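# Place rubber disc under hardness tester gauge foot

## Task

Set the grey rubber disc onto the round table of the hardness tester so that the foot of the gauge sits on top of the disc, then open the gripper and leave it there.

## Robot and tools

Robot: two arms, left_arm and right_arm, each with a parallel two-finger gripper. Each gripper's fingers point along its own +z axis and close along its own y axis. The reported hand point sits between the finger pads, roughly 1 cm short of the fingertips.

Scene frame: origin on the table surface midway between the arms, +z up, +x outward over the table, left_arm on the +y side. The names left and right do not correspond to image sides. Result state lines show, per arm, end_effector_position (metres) and end_effector_quat_wxyz in this frame; printed positions may be somewhat wrong, worse when the arm reaches far.

Command row: every moving argument is one flat list of 14 numbers in [-1, 1] covering both arms, even if one arm is idle: left_arm dx, dy, dz, rx, ry, rz, opening, then right_arm in the same order. dx..rz are an offset, expressed in that gripper's own axes, from the gripper's pose in the most recent result that shows it (or, before any such result in the scene and for later calls within the same reply, from where it is when the action begins). Scale: 1.0 equals 0.6 m of travel or 180 degrees; rx, ry, rz form a single rotation vector. Opening is absolute, not an offset: +1 fully open (0.094 m), -1 closed. So all-zero offsets mean return to the reference pose, not stand still.

Tools:
- execute_actions {actions, pictures}: actions is a list holding at most one item. Empty list: just report state. {rows, steps}: up to 15 rows of 14 numbers, steps 1 to 15 (default 15), each step 1/30 s; each row is an offset from the same reference pose (not chained), and the last row repeats if steps outnumber rows. {steps} alone: a wait of up to 300 steps counted from the previous result, including time spent thinking. pictures true/false toggles camera images (on by default).
- move {target, speed}: target is one 14-number row as above; each gripper travels a straight line toward its target, both arms finishing together, duration 0.5 to 10 s (cut off at 10 s). speed is m/s, 0.002 to 0.5, default 0.25; rotation capped at twice that in rad/s. Opening is applied at the start. It does not avoid obstacles or the other arm. Result adds a move: line with the ending (done, off_target, moving, held, fault), the limits that acted (paced = target clipped; held = safety check blocked steps, after which the arm may jump faster than speed), and each gripper's distance from its target. If only one arm is named, the other finished fine.
- wait {seconds}: 0 to 10 s, sends nothing new.
- zoom_image {camera, region}: camera cam_left_wrist or cam_right_wrist; region [x0, y0, x1, y1] in pixels of that 616x616 image, origin top-left, max 504x504.
- finished_scene {scene}: ends the current scene (pass its number) irreversibly and reports success; the goal must still hold afterwards. Replying with no tool call ends everything.

Cameras: both wrist cameras are fisheye 616x616 (fx≈208, cx≈312, cy≈309-311, theta_max 100 deg).

Controller behaviour: each step the commanded pose is clipped to within 70 mm and 16 degrees of the measured pose, then damped IK tracks it, favouring position over orientation. After an action ends, the arm continues only to its last clipped pose, so long reaches need several calls; check the result and send the remainder. Arms usually settle a centimetre or more low, and repeated zero offsets can make them droop further. To hold an arm in place, in the first call of a reply send the offset back to its desired pose (raise the aim if it still sags), then zeros in later calls of that reply. A result with nothing pending has a Hand target line per arm. 'pose unreachable' means clearance logic altered or blocked that arm's command; HELD marks affected steps. FAULT lines mean an arm stopped. Joint limits (rad): waist -2.618..3.054, shoulder 0..3.142, elbow 0..3.142, wrist pitch -1.571..1.571, wrist yaw -1.571..1.571, wrist roll -2.094..2.094; elbows cannot fully straighten.

Gripping: grip_measured uses the same scale as the commanded opening (the last Joint positions value is the true opening in metres); readings may carry a fixed error near 1 mm. To hold, command roughly 0.03 below grip_measured for a firm grip, less for lighter. Pad force tops out around 50-62 N, less for parts under ~2 mm thick.

Motor heat: holding loads warms motors. MOTOR HOT appears from 75 °C; at 90 °C that arm halts 10 s; at 100 °C it goes limp and drops. Avoid long holds.

The simulation runs on while you compose replies. Occasional disturbances may tug a held part or shove loose objects.

Avoid: dropping the disc or pushing anything off the table, fast impacts (speed raises contact force, and aiming beyond the contact raises pressing force), hard collisions between arms, and prolonged pressing. Place the disc gently under the foot and release.

Each tool is called after ">>>" in YAML: its name, and indented under it one key for each argument.

## Session

>>> execute_actions:
  actions: []

Scene clock: 0.00 s of 5400.00 s.
left_arm: end_effector_position=(+0.3786, +0.3228, +0.1400) grip_measured=+1.000 end_effector_quat_wxyz=(+0.470, -0.530, +0.630, +0.318) | right_arm: end_effector_position=(+0.3000, -0.5184, +0.1334) grip_measured=+1.000 end_effector_quat_wxyz=(+0.143, +0.885, +0.334, +0.290)
Joint positions: left_arm=[-0.362  2.141  1.627 -1.21  -1.202 -1.838  0.094] | right_arm=[-0.999  1.368  0.964 -0.668 -0.451  1.648  0.094]
Joint velocities: left_arm=[-0.017 -0.007  0.002 -0.007 -0.066  0.022  0.   ] | right_arm=[ 0.007 -0.007  0.012  0.007 -0.051 -0.007  0.   ]
Hand target (left_arm): +0.380, +0.324, +0.151; +0.481, -0.530, +0.624, +0.315
Hand target (right_arm): +0.303, -0.521, +0.142; +0.156, +0.880, +0.337, +0.295

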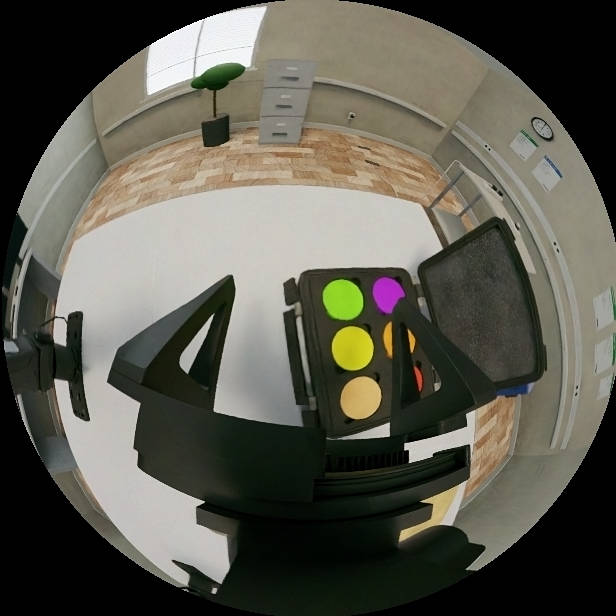

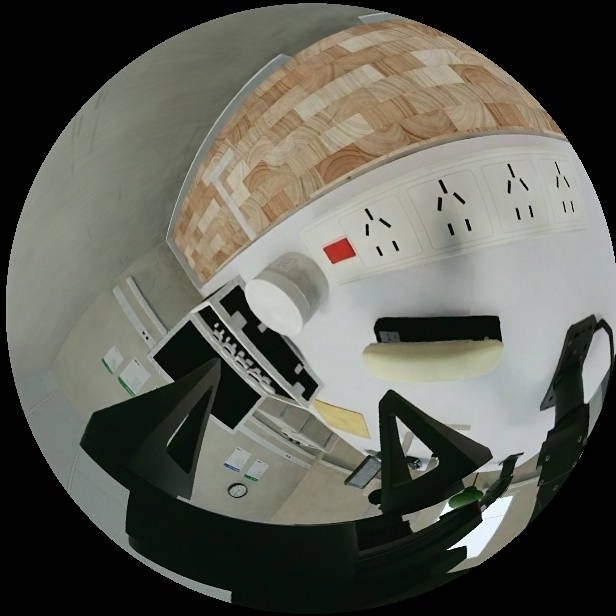

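>>> move:
  target: [-0.282,0.225,-0.310,0.312,0.204,0.301,1, 0.35,-0.252,-0.413,0.042,0.042,-0.763,1]
  speed: 0.2

Scene clock: 20.37 s of 5400.00 s.
left_arm: end_effector_position=(+0.2083, +0.2486, +0.3377) grip_measured=+1.000 end_effector_quat_wxyz=(+0.279, -0.003, +0.960, -0.006) | right_arm: end_effector_position=(+0.2054, -0.2505, +0.3414) grip_measured=+1.000 end_effector_quat_wxyz=(+0.332, -0.006, +0.940, +0.079)
Joint positions: left_arm=[-0.295  1.27   1.809 -1.558 -0.132 -0.236  0.094] | right_arm=[ 0.426  0.966  1.623 -1.552  0.188  0.457  0.094]
Joint velocities: left_arm=[-0.002 -0.002 -0.002  0.007 -0.022  0.037  0.   ] | right_arm=[ 0.002  0.007 -0.002  0.095  0.022 -0.022  0.   ]
Hand target (left_arm): +0.204, +0.250, +0.350; +0.297, -0.001, +0.955, -0.013
Hand target (right_arm): +0.200, -0.254, +0.354; +0.355, -0.011, +0.931, +0.084
Off the commanded pose (left_arm): 0.015 m, 2 deg.
Off the commanded pose (right_arm): 0.010 m, 13 deg.
joint sent to its limit (left arm) — the command would take joint 4 (wrist pitch) past its lower limit, so that joint was sent only as far as its limit.
joint sent to its limit (right arm) — the command would take joint 4 (wrist pitch) past its lower limit, so that joint was sent only as far as its limit.
After step 90, 10.87 s passed at rest.
move: off_target (left_arm, right_arm)

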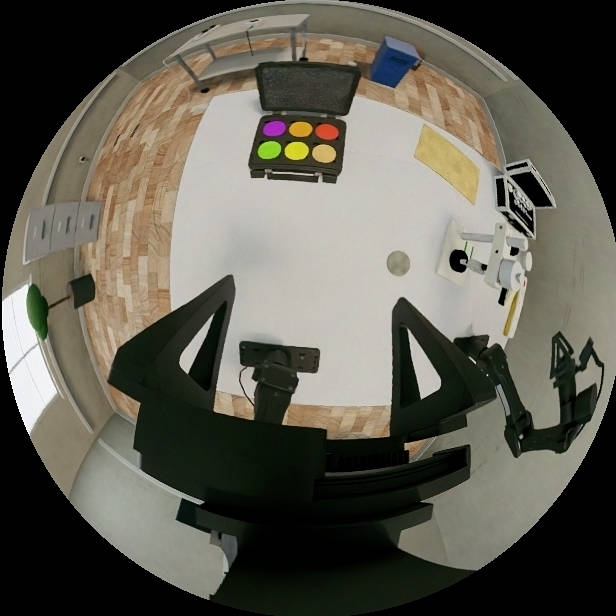

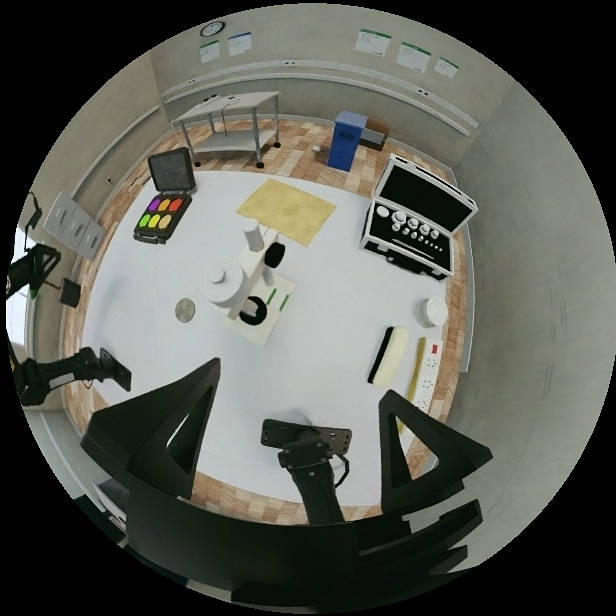

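>>> zoom_image:
  camera: "cam_right_wrist"
  region: [150, 200, 330, 360]

>>> zoom_image:
  camera: "cam_left_wrist"
  region: [370, 190, 550, 330]

Region (150, 200, 330, 360) of cam_right_wrist's 616x616 image, scaled by 2.800, with more detail than that image has.

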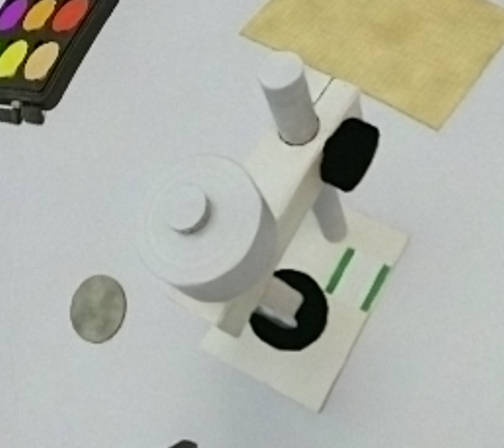

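Region (370, 190, 550, 330) of cam_left_wrist's 616x616 image, scaled by 2.800, with more detail than that image has.

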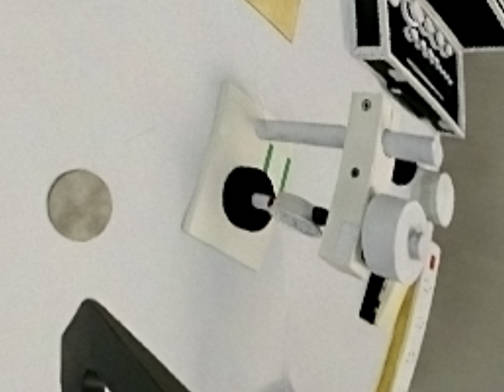

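>>> move:
  target: [0.22,-0.215,0.29,0.163,-0.091,0.192,1, -0.01,0,-0.013,0,0,0,1]
  speed: 0.2

Scene clock: 40.00 s of 5400.00 s.
left_arm: end_effector_position=(+0.1887, +0.1231, +0.1206) grip_measured=+1.000 end_effector_quat_wxyz=(+0.388, +0.339, +0.842, -0.157) | right_arm: end_effector_position=(+0.2054, -0.2509, +0.3411) grip_measured=+1.000 end_effector_quat_wxyz=(+0.331, -0.008, +0.940, +0.080)
Joint positions: left_arm=[-0.549  0.861  0.477 -0.337  0.186  0.159  0.094] | right_arm=[ 0.413  0.966  1.623 -1.552  0.176  0.443  0.094]
Joint velocities: left_arm=[-0.007 -0.007 -0.002 -0.022  0.066 -0.037  0.   ] | right_arm=[-0.007  0.007 -0.002 -0.007 -0.051 -0.007  0.   ]
Hand target (left_arm): +0.188, +0.119, +0.119; +0.388, +0.348, +0.838, -0.163
Hand target (right_arm): +0.205, -0.252, +0.351; +0.342, -0.007, +0.936, +0.086
Off the commanded pose (left_arm): 0.007 m, 1 deg.
Off the commanded pose (right_arm): 0.010 m, 0 deg.
joint sent to its limit (right arm) — the command would take joint 4 (wrist pitch) past its lower limit, so that joint was sent only as far as its limit.
After step 90, 13.77 s passed at rest.
move: done

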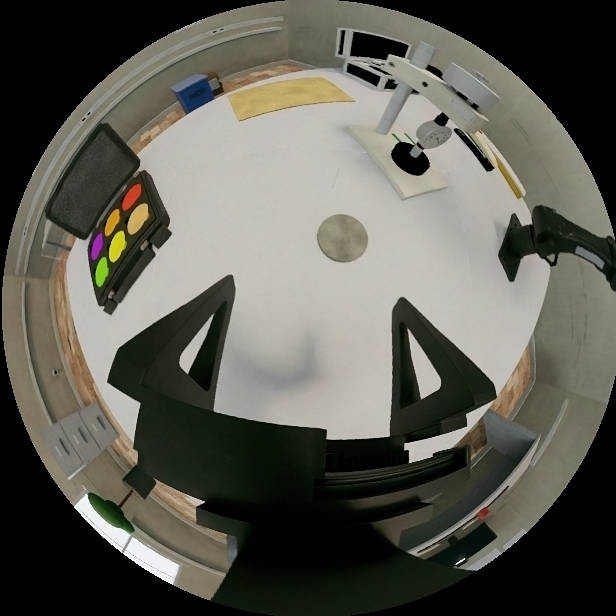

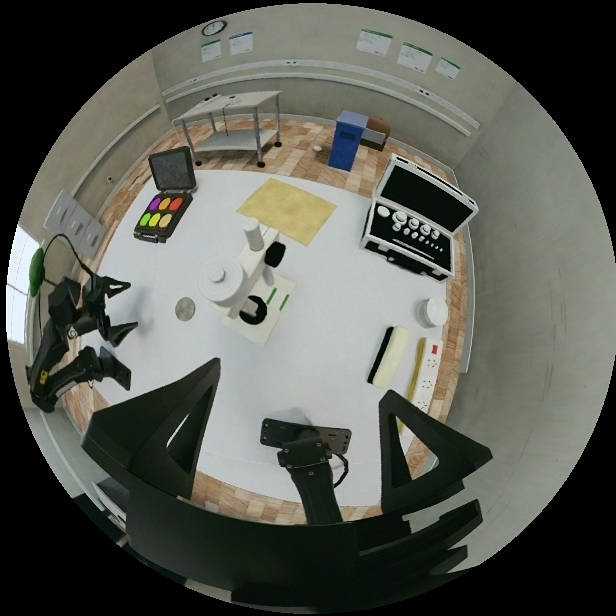

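>>> zoom_image:
  camera: "cam_left_wrist"
  region: [300, 30, 520, 280]

Region (300, 30, 520, 280) of cam_left_wrist's 616x616 image, scaled by 2.016, with more detail than that image has; it fills the left 444 columns of this view, and the rest is white.

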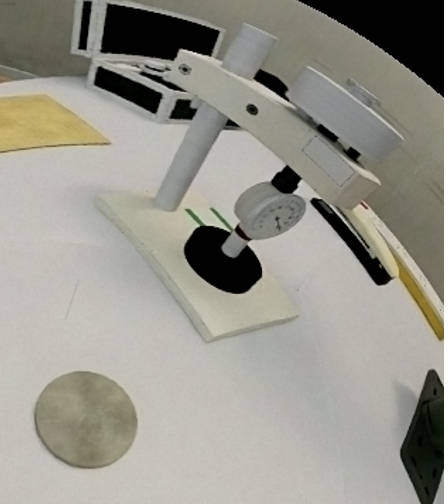

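>>> move:
  target: [0.02,-0.033,0.15,0,0,0,1, -0.01,0,-0.013,0,0,0,1]
  speed: 0.15

Scene clock: 47.03 s of 5400.00 s.
left_arm: end_effector_position=(+0.2188, +0.0685, +0.0584) grip_measured=+1.000 end_effector_quat_wxyz=(+0.390, +0.341, +0.840, -0.158) | right_arm: end_effector_position=(+0.2055, -0.2514, +0.3408) grip_measured=+1.000 end_effector_quat_wxyz=(+0.330, -0.010, +0.941, +0.080)
Joint positions: left_arm=[-0.704  1.314  0.412  0.197  0.072  0.062  0.094] | right_arm=[ 0.4    0.966  1.623 -1.552  0.165  0.428  0.094]
Joint velocities: left_arm=[-0.007  0.002 -0.007 -0.081 -0.037  0.007  0.   ] | right_arm=[-0.007 -0.002 -0.012  0.022  0.007 -0.022  0.   ]
Hand target (left_arm): +0.218, +0.068, +0.055; +0.389, +0.339, +0.842, -0.156
Hand target (right_arm): +0.206, -0.252, +0.350; +0.341, -0.009, +0.936, +0.086
Off the commanded pose (left_arm): 0.006 m, 0 deg.
Off the commanded pose (right_arm): 0.010 m, 0 deg.
joint sent to its limit (right arm) — the command would take joint 4 (wrist pitch) past its lower limit, so that joint was sent only as far as its limit.
After step 90, 2.63 s passed at rest.
move: done

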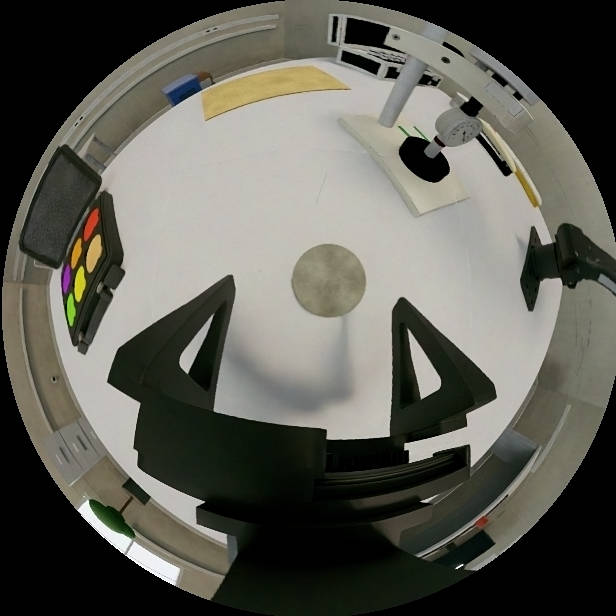

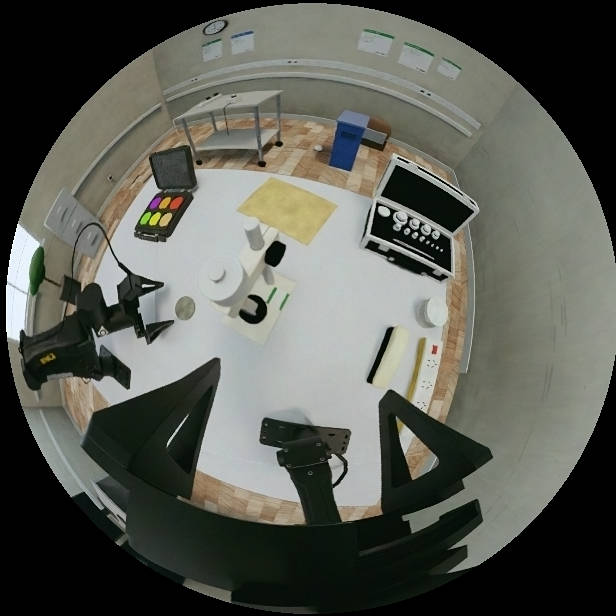

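>>> move:
  target: [0.007,-0.017,0.0645,0,-0.056,0,1, -0.01,0,-0.013,0,0,0,1]
  speed: 0.08

Scene clock: 56.00 s of 5400.00 s.
left_arm: end_effector_position=(+0.2331, +0.0425, +0.0349) grip_measured=+1.000 end_effector_quat_wxyz=(+0.463, +0.329, +0.801, -0.189) | right_arm: end_effector_position=(+0.2056, -0.2518, +0.3406) grip_measured=+1.000 end_effector_quat_wxyz=(+0.329, -0.013, +0.941, +0.080)
Joint positions: left_arm=[-0.744  1.633  0.307  0.802  0.052  0.033  0.094] | right_arm=[ 0.387  0.966  1.623 -1.552  0.155  0.415  0.094]
Joint velocities: left_arm=[ 0.002  0.002 -0.007 -0.022 -0.037 -0.037  0.   ] | right_arm=[-0.002  0.017  0.002  0.022 -0.022  0.007  0.   ]
Hand target (left_arm): +0.231, +0.043, +0.032; +0.462, +0.327, +0.803, -0.188
Hand target (right_arm): +0.206, -0.253, +0.350; +0.340, -0.012, +0.936, +0.086
Off the commanded pose (left_arm): 0.005 m, 0 deg.
Off the commanded pose (right_arm): 0.010 m, 0 deg.
joint sent to its limit (right arm) — the command would take joint 4 (wrist pitch) past its lower limit, so that joint was sent only as far as its limit.
After step 90, 4.20 s passed at rest.
move: done

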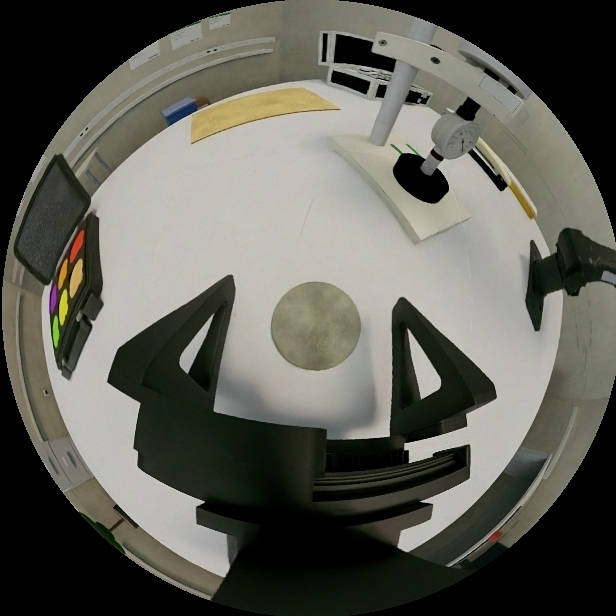

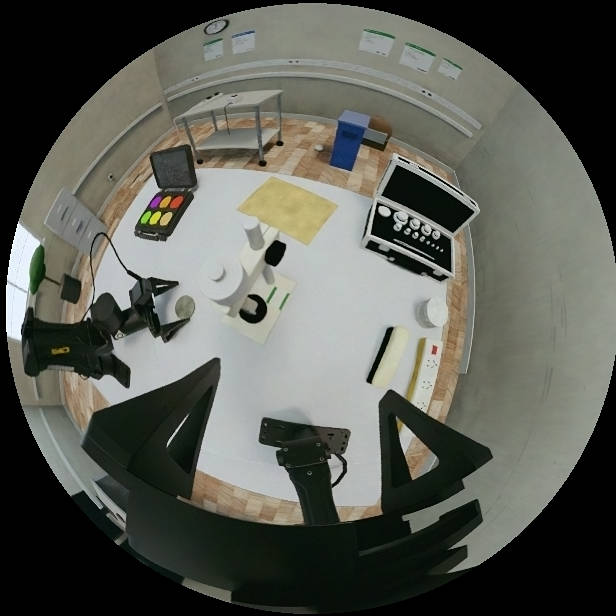

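>>> move:
  target: [0.034,-0.005,0.02,0,0,0,0.6, -0.01,0,-0.013,0,0,0,1]
  speed: 0.03

Scene clock: 60.27 s of 5400.00 s.
left_arm: end_effector_position=(+0.2364, +0.0376, +0.0168) grip_measured=+0.602 end_effector_quat_wxyz=(+0.467, +0.330, +0.798, -0.191) | right_arm: end_effector_position=(+0.2057, -0.2525, +0.3404) grip_measured=+1.000 end_effector_quat_wxyz=(+0.328, -0.014, +0.941, +0.080)
Joint positions: left_arm=[-0.748  1.781  0.307  0.961  0.052  0.033  0.075] | right_arm=[ 0.375  0.966  1.623 -1.552  0.145  0.403  0.094]
Joint velocities: left_arm=[ 0.007  0.012 -0.002 -0.037  0.022 -0.037  0.   ] | right_arm=[-0.007  0.007 -0.012 -0.037 -0.022  0.007  0.   ]
Hand target (left_arm): +0.231, +0.041, +0.012; +0.463, +0.329, +0.801, -0.189
Hand target (right_arm): +0.206, -0.253, +0.350; +0.339, -0.014, +0.937, +0.086
Off the commanded pose (left_arm): 0.008 m, 1 deg.
Off the commanded pose (right_arm): 0.010 m, 0 deg.
joint sent to its limit (right arm) — the command would take joint 4 (wrist pitch) past its lower limit, so that joint was sent only as far as its limit.
move: done

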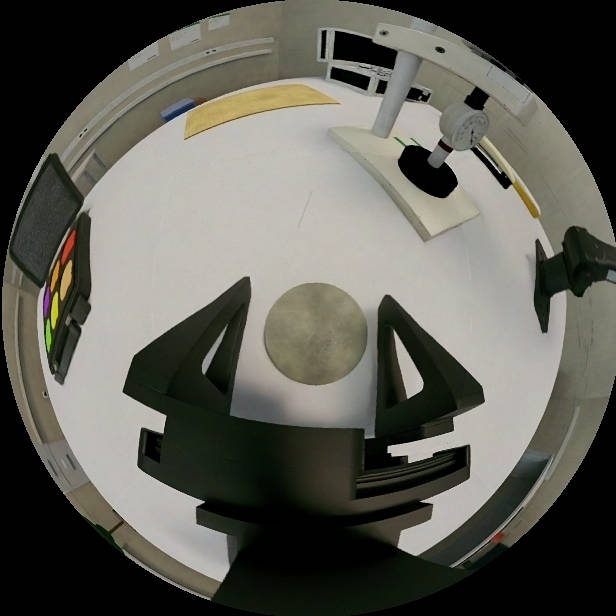

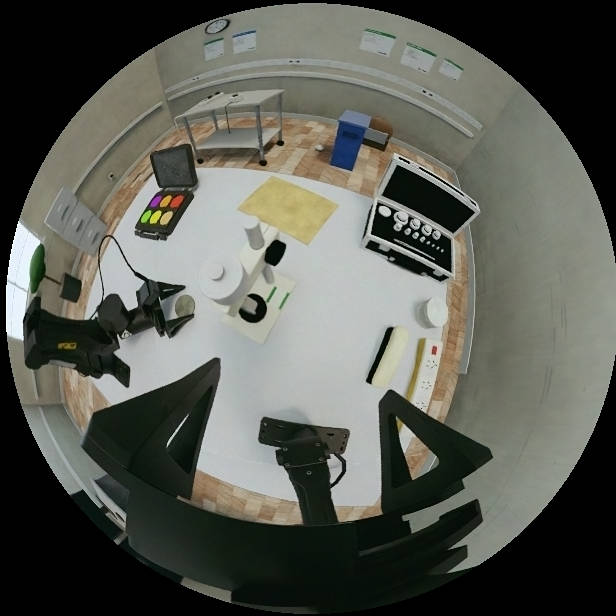

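>>> move:
  target: [0.029,-0.005,-0.016,0,0,0,0.6, -0.01,0,-0.013,0,0,0,1]
  speed: 0.03

Scene clock: 64.47 s of 5400.00 s.
left_arm: end_effector_position=(+0.2271, +0.0459, +0.0108) grip_measured=+0.602 end_effector_quat_wxyz=(+0.471, +0.329, +0.796, -0.192) | right_arm: end_effector_position=(+0.2059, -0.2531, +0.3403) grip_measured=+1.000 end_effector_quat_wxyz=(+0.327, -0.016, +0.941, +0.080)
Joint positions: left_arm=[-0.748  1.809  0.249  1.055  0.052  0.033  0.075] | right_arm=[ 0.364  0.966  1.623 -1.552  0.138  0.392  0.094]
Joint velocities: left_arm=[-0.002  0.012 -0.012  0.022 -0.037 -0.037 -0.001] | right_arm=[-0.002  0.012 -0.002 -0.037 -0.022 -0.037  0.   ]
Hand target (left_arm): +0.223, +0.048, +0.007; +0.467, +0.330, +0.798, -0.191
Hand target (right_arm): +0.206, -0.254, +0.350; +0.339, -0.015, +0.937, +0.085
Off the commanded pose (left_arm): 0.007 m, 1 deg.
Off the commanded pose (right_arm): 0.010 m, 0 deg.
joint sent to its limit (right arm) — the command would take joint 4 (wrist pitch) past its lower limit, so that joint was sent only as far as its limit.
After step 90, 0.30 s passed at rest.
move: done

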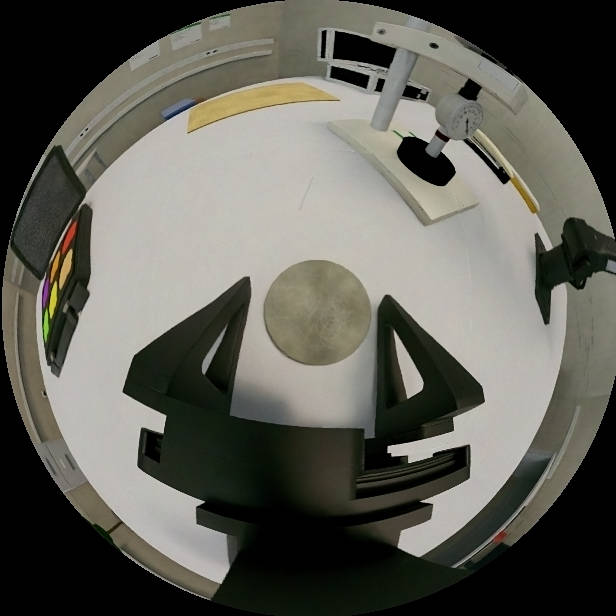

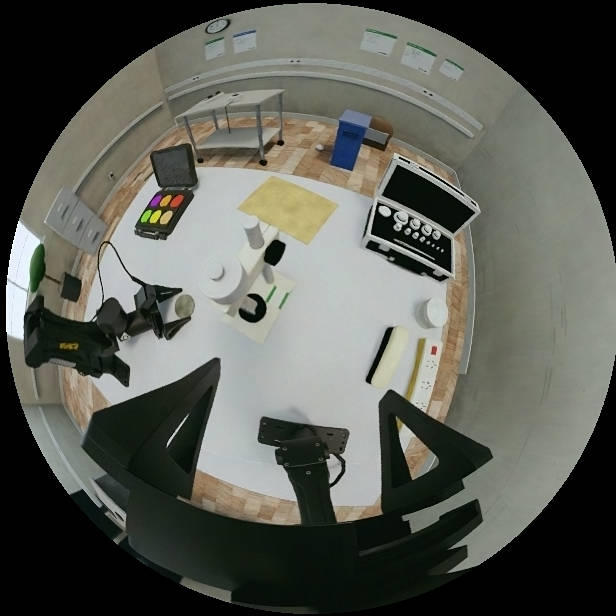

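>>> move:
  target: [0.011,0,0.002,0,0,0,0.35, -0.01,0,-0.013,0,0,0,1]
  speed: 0.02

>>> move:
  target: [0,0,0,0,0,0,0.05, 0,0,0,0,0,0,1]
  speed: 0.02

Scene clock: 69.63 s of 5400.00 s.
left_arm: end_effector_position=(+0.2288, +0.0444, +0.0108) grip_measured=+0.352 end_effector_quat_wxyz=(+0.478, +0.327, +0.791, -0.195) | right_arm: end_effector_position=(+0.2061, -0.2539, +0.3401) grip_measured=+1.000 end_effector_quat_wxyz=(+0.327, -0.016, +0.942, +0.079)
Joint positions: left_arm=[-0.748  1.84   0.248  1.105  0.052  0.033  0.064] | right_arm=[ 0.353  0.966  1.623 -1.552  0.131  0.382  0.094]
Joint velocities: left_arm=[-0.012  0.012  0.002 -0.007 -0.007  0.022  0.   ] | right_arm=[ 0.007  0.002  0.007  0.007  0.037 -0.037  0.   ]
Hand target (left_arm): +0.226, +0.047, +0.005; +0.471, +0.329, +0.796, -0.192
Hand target (right_arm): +0.206, -0.255, +0.350; +0.338, -0.017, +0.937, +0.085
Off the commanded pose (left_arm): 0.008 m, 1 deg.
Off the commanded pose (right_arm): 0.010 m, 0 deg.
joint sent to its limit (right arm) — the command would take joint 4 (wrist pitch) past its lower limit, so that joint was sent only as far as its limit.
After step 90, 1.43 s passed at rest.
move: done

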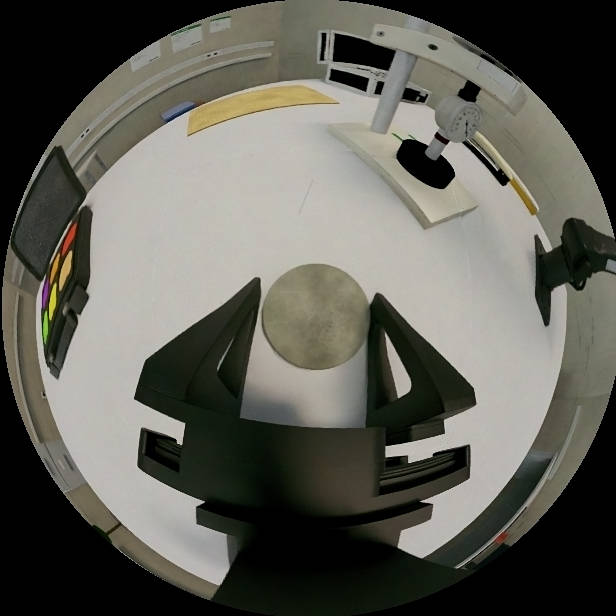

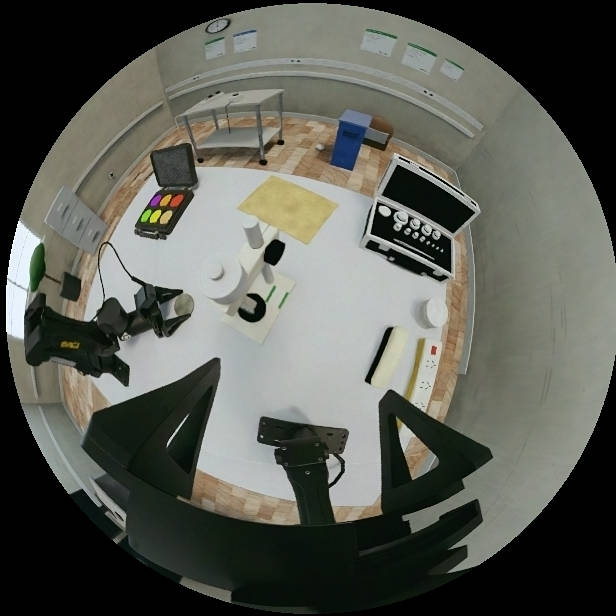

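Scene clock: 70.13 s of 5400.00 s.
left_arm: end_effector_position=(+0.2288, +0.0444, +0.0108) grip_measured=+0.233 end_effector_quat_wxyz=(+0.478, +0.327, +0.791, -0.195) | right_arm: end_effector_position=(+0.2061, -0.2539, +0.3401) grip_measured=+1.000 end_effector_quat_wxyz=(+0.327, -0.016, +0.942, +0.079)
Joint positions: left_arm=[-0.748  1.84   0.248  1.105  0.052  0.033  0.058] | right_arm=[ 0.353  0.966  1.623 -1.552  0.131  0.382  0.094]
Joint velocities: left_arm=[-0.017 -0.007 -0.007 -0.022 -0.037  0.022 -0.   ] | right_arm=[-0.012  0.007 -0.007  0.11  -0.037 -0.022  0.   ]
Hand target (left_arm): +0.229, +0.044, +0.011; +0.478, +0.327, +0.791, -0.195
Hand target (right_arm): +0.206, -0.254, +0.340; +0.327, -0.016, +0.942, +0.079
Off the commanded pose (left_arm): 0.000 m, 0 deg.
Off the commanded pose (right_arm): 0.000 m, 0 deg.
move: done

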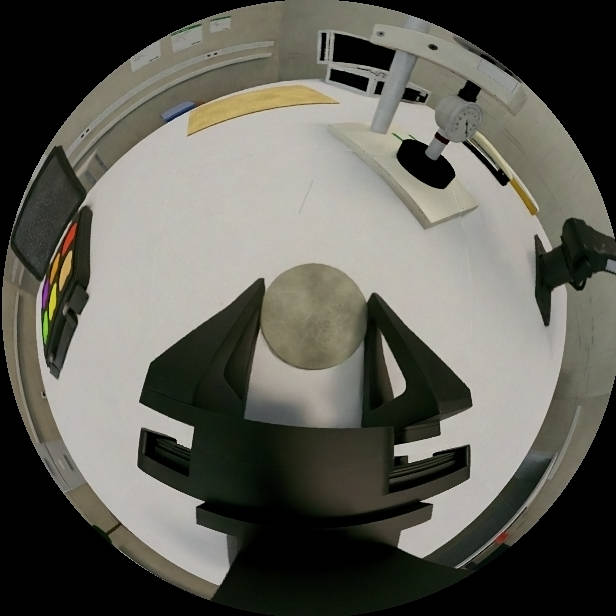

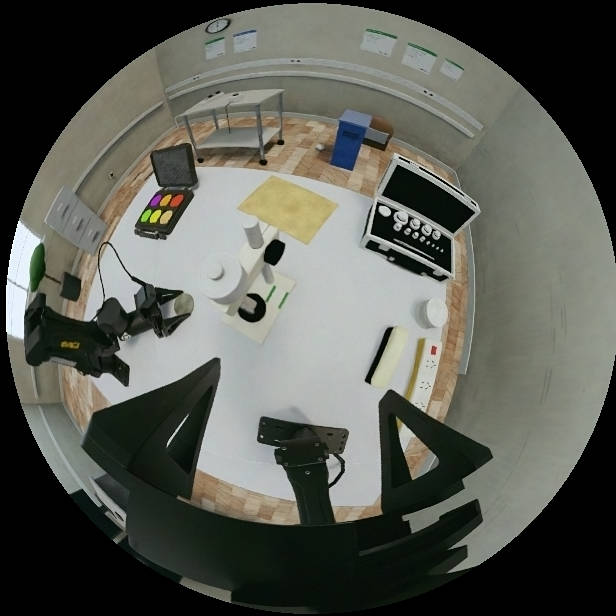

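>>> move:
  target: [-0.074,0,-0.039,0,0,0,0.19, 0.017,0.071,-0.023,-0.073,-0.080,-0.128,1]
  speed: 0.08

>>> move:
  target: [0,0,0,0.123,0,0.065,0.19, 0,0,0,0,0,0,1]
  speed: 0.1

Scene clock: 90.50 s of 5400.00 s.
left_arm: end_effector_position=(+0.2205, +0.0516, +0.0417) grip_measured=+0.233 end_effector_quat_wxyz=(+0.458, +0.332, +0.803, -0.188) | right_arm: end_effector_position=(+0.1869, -0.2130, +0.3453) grip_measured=+1.000 end_effector_quat_wxyz=(+0.428, -0.226, +0.867, +0.121)
Joint positions: left_arm=[-0.748  1.519  0.268  0.714  0.052  0.033  0.058] | right_arm=[ 0.643  0.76   1.409 -1.31   0.176  0.157  0.094]
Joint velocities: left_arm=[-0.007 -0.022  0.017  0.022  0.007  0.037 -0.   ] | right_arm=[-0.012 -0.012 -0.002  0.037  0.037 -0.066  0.   ]
Hand target (left_arm): +0.228, +0.044, +0.059; +0.478, +0.327, +0.791, -0.195
Hand target (right_arm): +0.186, -0.214, +0.351; +0.445, -0.228, +0.857, +0.125
Off the commanded pose (left_arm): 0.022 m, 3 deg.
Off the commanded pose (right_arm): 0.005 m, 3 deg.
After step 90, 13.77 s passed at rest.
move: off_target (left_arm, right_arm)

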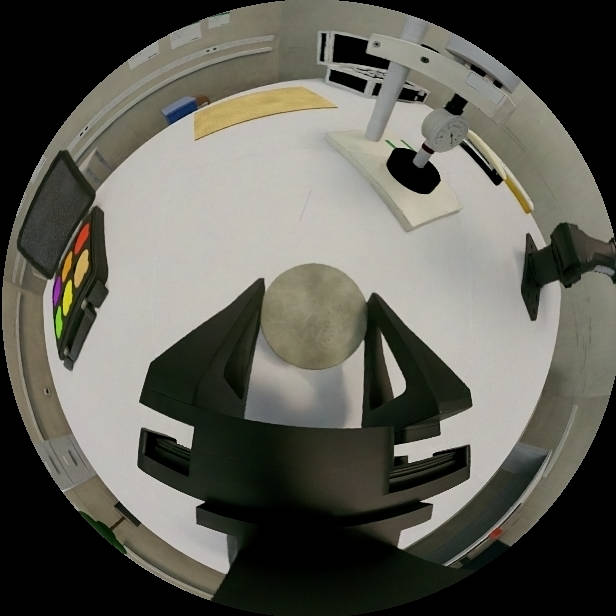

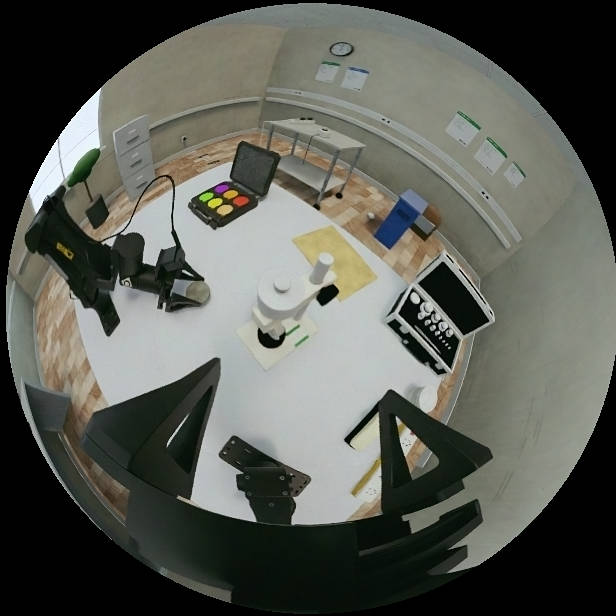

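Scene clock: 93.20 s of 5400.00 s.
left_arm: end_effector_position=(+0.2131, +0.0542, +0.0347) grip_measured=+0.233 end_effector_quat_wxyz=(+0.392, +0.488, +0.725, -0.287) | right_arm: end_effector_position=(+0.1868, -0.2130, +0.3452) grip_measured=+1.000 end_effector_quat_wxyz=(+0.427, -0.226, +0.867, +0.121)
Joint positions: left_arm=[-0.471  1.594  0.388  0.487  0.64   0.442  0.058] | right_arm=[ 0.643  0.76   1.409 -1.311  0.176  0.157  0.094]
Joint velocities: left_arm=[-0.012 -0.012  0.002 -0.007 -0.007  0.007 -0.001] | right_arm=[-0.002 -0.012 -0.022  0.037 -0.022  0.007  0.   ]
Hand target (left_arm): +0.220, +0.050, +0.042; +0.401, +0.493, +0.716, -0.291
Hand target (right_arm): +0.187, -0.213, +0.345; +0.428, -0.225, +0.867, +0.121
Off the commanded pose (left_arm): 0.011 m, 2 deg.
Off the commanded pose (right_arm): 0.000 m, 0 deg.
move: off_target (left_arm)

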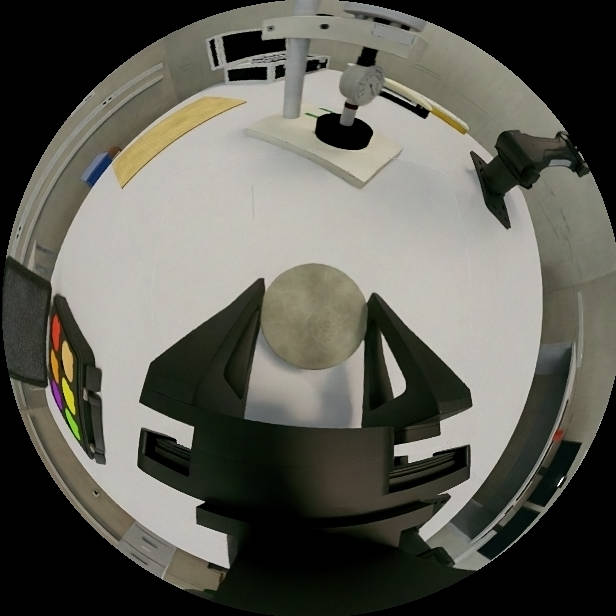

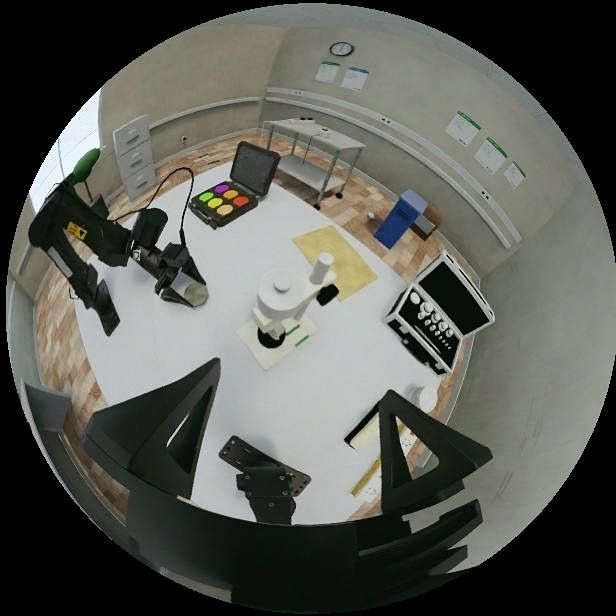

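>>> move:
  target: [-0.103,0,0.054,0,-0.03,0.0123,0.19, 0,0,0.083,0,0,0,1]
  speed: 0.08

Scene clock: 109.63 s of 5400.00 s.
left_arm: end_effector_position=(+0.2278, +0.0063, +0.0600) grip_measured=+0.233 end_effector_quat_wxyz=(+0.416, +0.489, +0.705, -0.300) | right_arm: end_effector_position=(+0.2147, -0.1967, +0.3153) grip_measured=+1.000 end_effector_quat_wxyz=(+0.428, -0.225, +0.867, +0.120)
Joint positions: left_arm=[-0.597  1.649  0.506  0.546  0.572  0.335  0.058] | right_arm=[ 0.555  0.76   1.235 -1.129  0.109  0.103  0.094]
Joint velocities: left_arm=[-0.017 -0.002 -0.012 -0.037 -0.007 -0.066 -0.001] | right_arm=[ 0.007 -0.012  0.002  0.037  0.022  0.022  0.   ]
Hand target (left_arm): +0.235, -0.001, +0.070; +0.431, +0.488, +0.696, -0.302
Hand target (right_arm): +0.220, -0.193, +0.314; +0.428, -0.226, +0.867, +0.120
Off the commanded pose (left_arm): 0.015 m, 2 deg.
Off the commanded pose (right_arm): 0.007 m, 0 deg.
After step 90, 12.07 s passed at rest.
move: off_target (left_arm)

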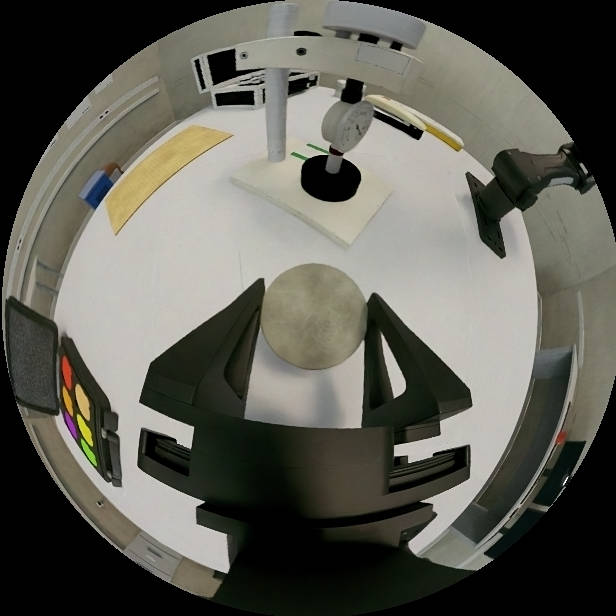

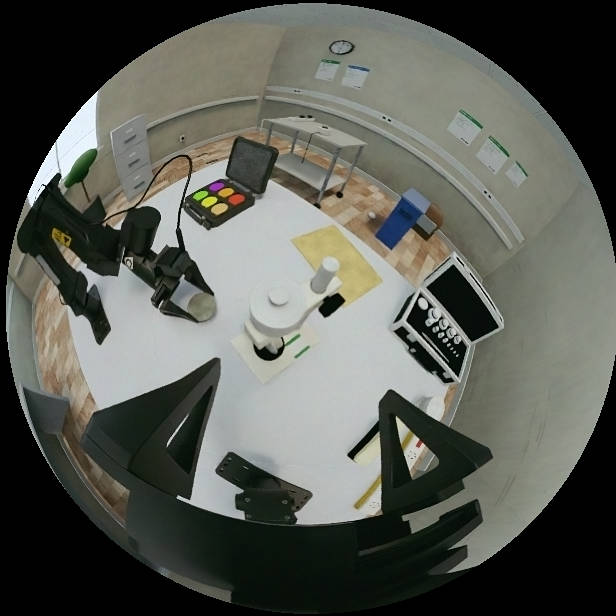

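>>> move:
  target: [-0.015,0,-0.005,0,-0.008,0,0.19, 0,0,0.14,0,0,0,1]
  speed: 0.08

Scene clock: 115.10 s of 5400.00 s.
left_arm: end_effector_position=(+0.2280, +0.0063, +0.0600) grip_measured=+0.233 end_effector_quat_wxyz=(+0.416, +0.487, +0.706, -0.301) | right_arm: end_effector_position=(+0.2665, -0.1649, +0.2629) grip_measured=+1.000 end_effector_quat_wxyz=(+0.425, -0.225, +0.869, +0.118)
Joint positions: left_arm=[-0.597  1.649  0.506  0.546  0.571  0.329  0.058] | right_arm=[ 0.506  0.86   1.012 -0.812  0.073  0.074  0.094]
Joint velocities: left_arm=[ 0.017  0.007 -0.017 -0.022  0.037 -0.007  0.   ] | right_arm=[-0.007 -0.002  0.002 -0.066 -0.051 -0.022  0.   ]
Hand target (left_arm): +0.228, +0.005, +0.069; +0.425, +0.486, +0.700, -0.306
Hand target (right_arm): +0.271, -0.163, +0.264; +0.428, -0.225, +0.867, +0.119
Off the commanded pose (left_arm): 0.009 m, 1 deg.
Off the commanded pose (right_arm): 0.006 m, 0 deg.
After step 90, 0.87 s passed at rest.
move: done

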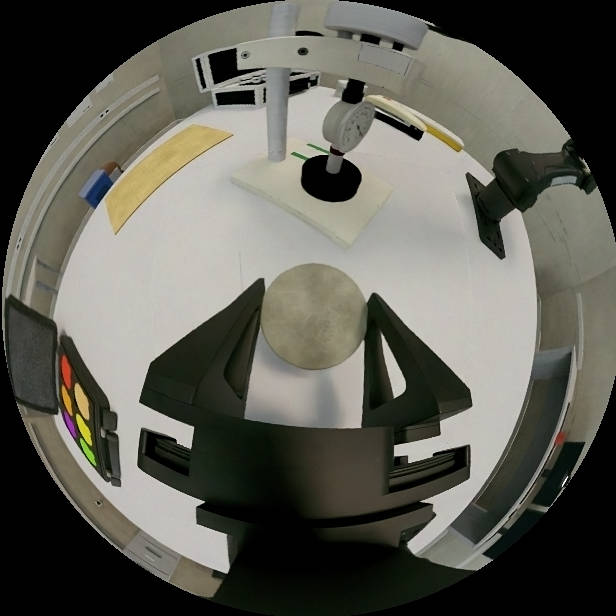

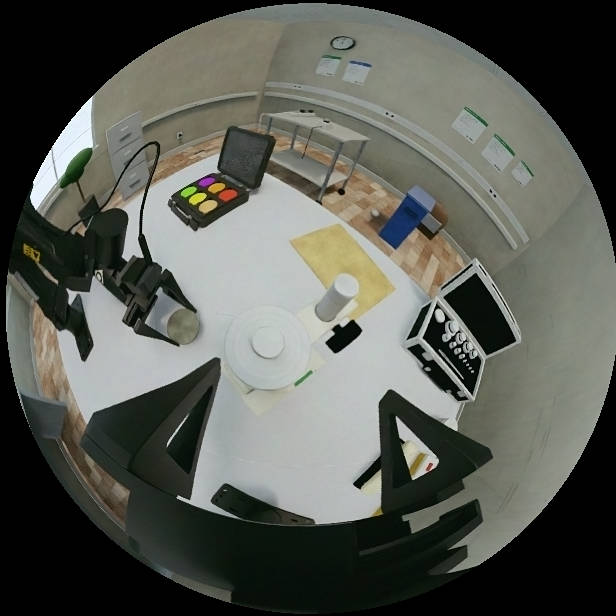

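>>> move:
  target: [-0.015,0,-0.005,0,-0.008,0,0.19, 0,0.047,0.03,0,0,0,0.2]
  speed: 0.05

Scene clock: 119.50 s of 5400.00 s.
left_arm: end_effector_position=(+0.2280, +0.0063, +0.0600) grip_measured=+0.233 end_effector_quat_wxyz=(+0.415, +0.485, +0.708, -0.302) | right_arm: end_effector_position=(+0.2617, -0.1374, +0.2525) grip_measured=+0.202 end_effector_quat_wxyz=(+0.421, -0.228, +0.870, +0.119)
Joint positions: left_arm=[-0.597  1.649  0.506  0.546  0.571  0.324  0.058] | right_arm=[ 0.666  0.906  0.99  -0.763  0.19   0.171  0.056]
Joint velocities: left_arm=[-0.002  0.007  0.002  0.007  0.095  0.037  0.001] | right_arm=[-0.017 -0.007  0.002  0.066 -0.037  0.051  0.001]
Hand target (left_arm): +0.229, +0.005, +0.069; +0.425, +0.484, +0.701, -0.307
Hand target (right_arm): +0.264, -0.133, +0.252; +0.424, -0.224, +0.869, +0.119
Off the commanded pose (left_arm): 0.009 m, 1 deg.
Off the commanded pose (right_arm): 0.005 m, 1 deg.
After step 90, 0.30 s passed at rest.
move: done

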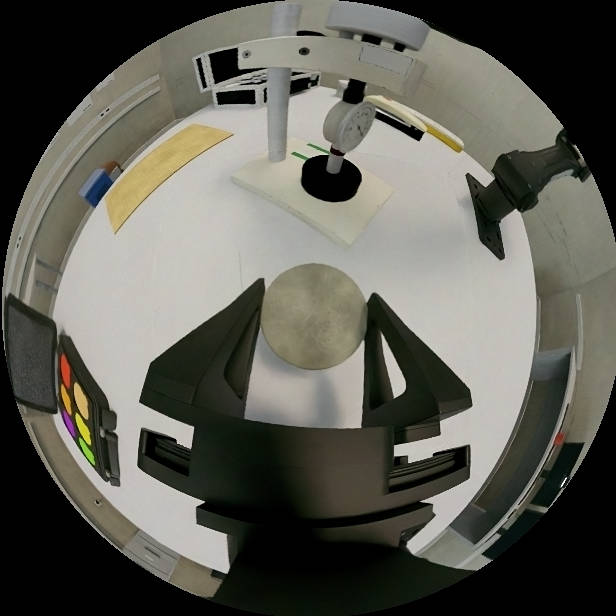

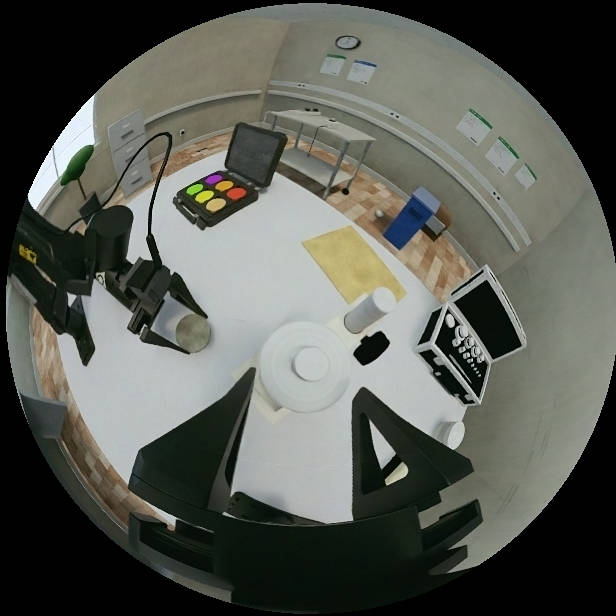

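>>> move:
  target: [-0.015,0,-0.005,0,-0.008,0.004,0.19, -0.002,0,0.045,0,0,0,0.0]
  speed: 0.03

>>> zoom_image:
  camera: "cam_right_wrist"
  region: [200, 280, 420, 480]

Scene clock: 124.37 s of 5400.00 s.
left_arm: end_effector_position=(+0.2280, +0.0063, +0.0600) grip_measured=+0.233 end_effector_quat_wxyz=(+0.415, +0.485, +0.708, -0.302) | right_arm: end_effector_position=(+0.2775, -0.1276, +0.2440) grip_measured=+0.002 end_effector_quat_wxyz=(+0.429, -0.225, +0.866, +0.121)
Joint positions: left_arm=[-0.597  1.649  0.506  0.546  0.571  0.324  0.058] | right_arm=[ 0.648  0.952  0.955 -0.661  0.182  0.159  0.047]
Joint velocities: left_arm=[-0.007 -0.012 -0.002  0.007  0.007 -0.037  0.001] | right_arm=[-0.002 -0.002  0.007 -0.066 -0.051  0.007 -0.001]
Hand target (left_arm): +0.229, +0.005, +0.069; +0.426, +0.486, +0.699, -0.306
Hand target (right_arm): +0.280, -0.127, +0.236; +0.421, -0.228, +0.870, +0.119
Off the commanded pose (left_arm): 0.009 m, 2 deg.
Off the commanded pose (right_arm): 0.008 m, 1 deg.
After step 90, 0.67 s passed at rest.
move: done

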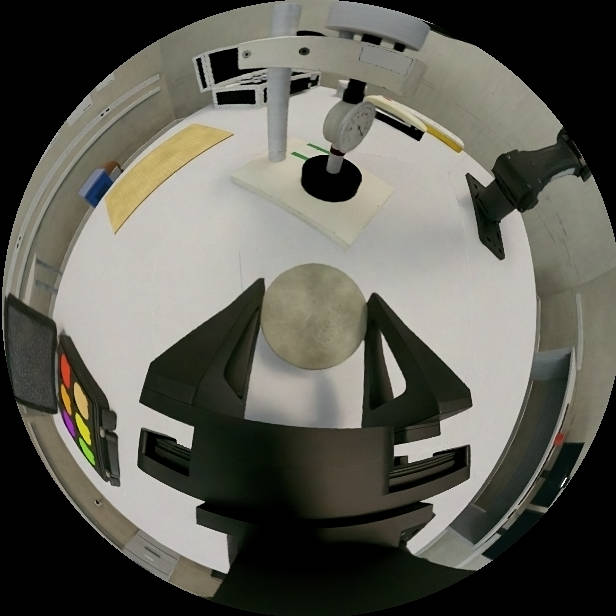

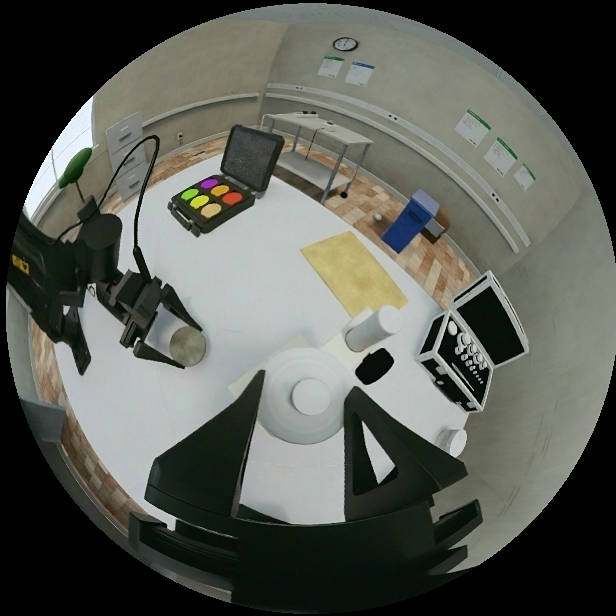

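Region (200, 280, 420, 480) of cam_right_wrist's 616x616 image, scaled by 2.291, with more detail than that image has; it fills the top 458 rows of this view, and the rest is white.

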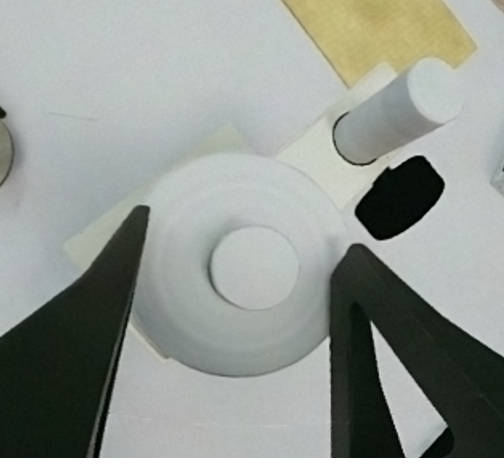

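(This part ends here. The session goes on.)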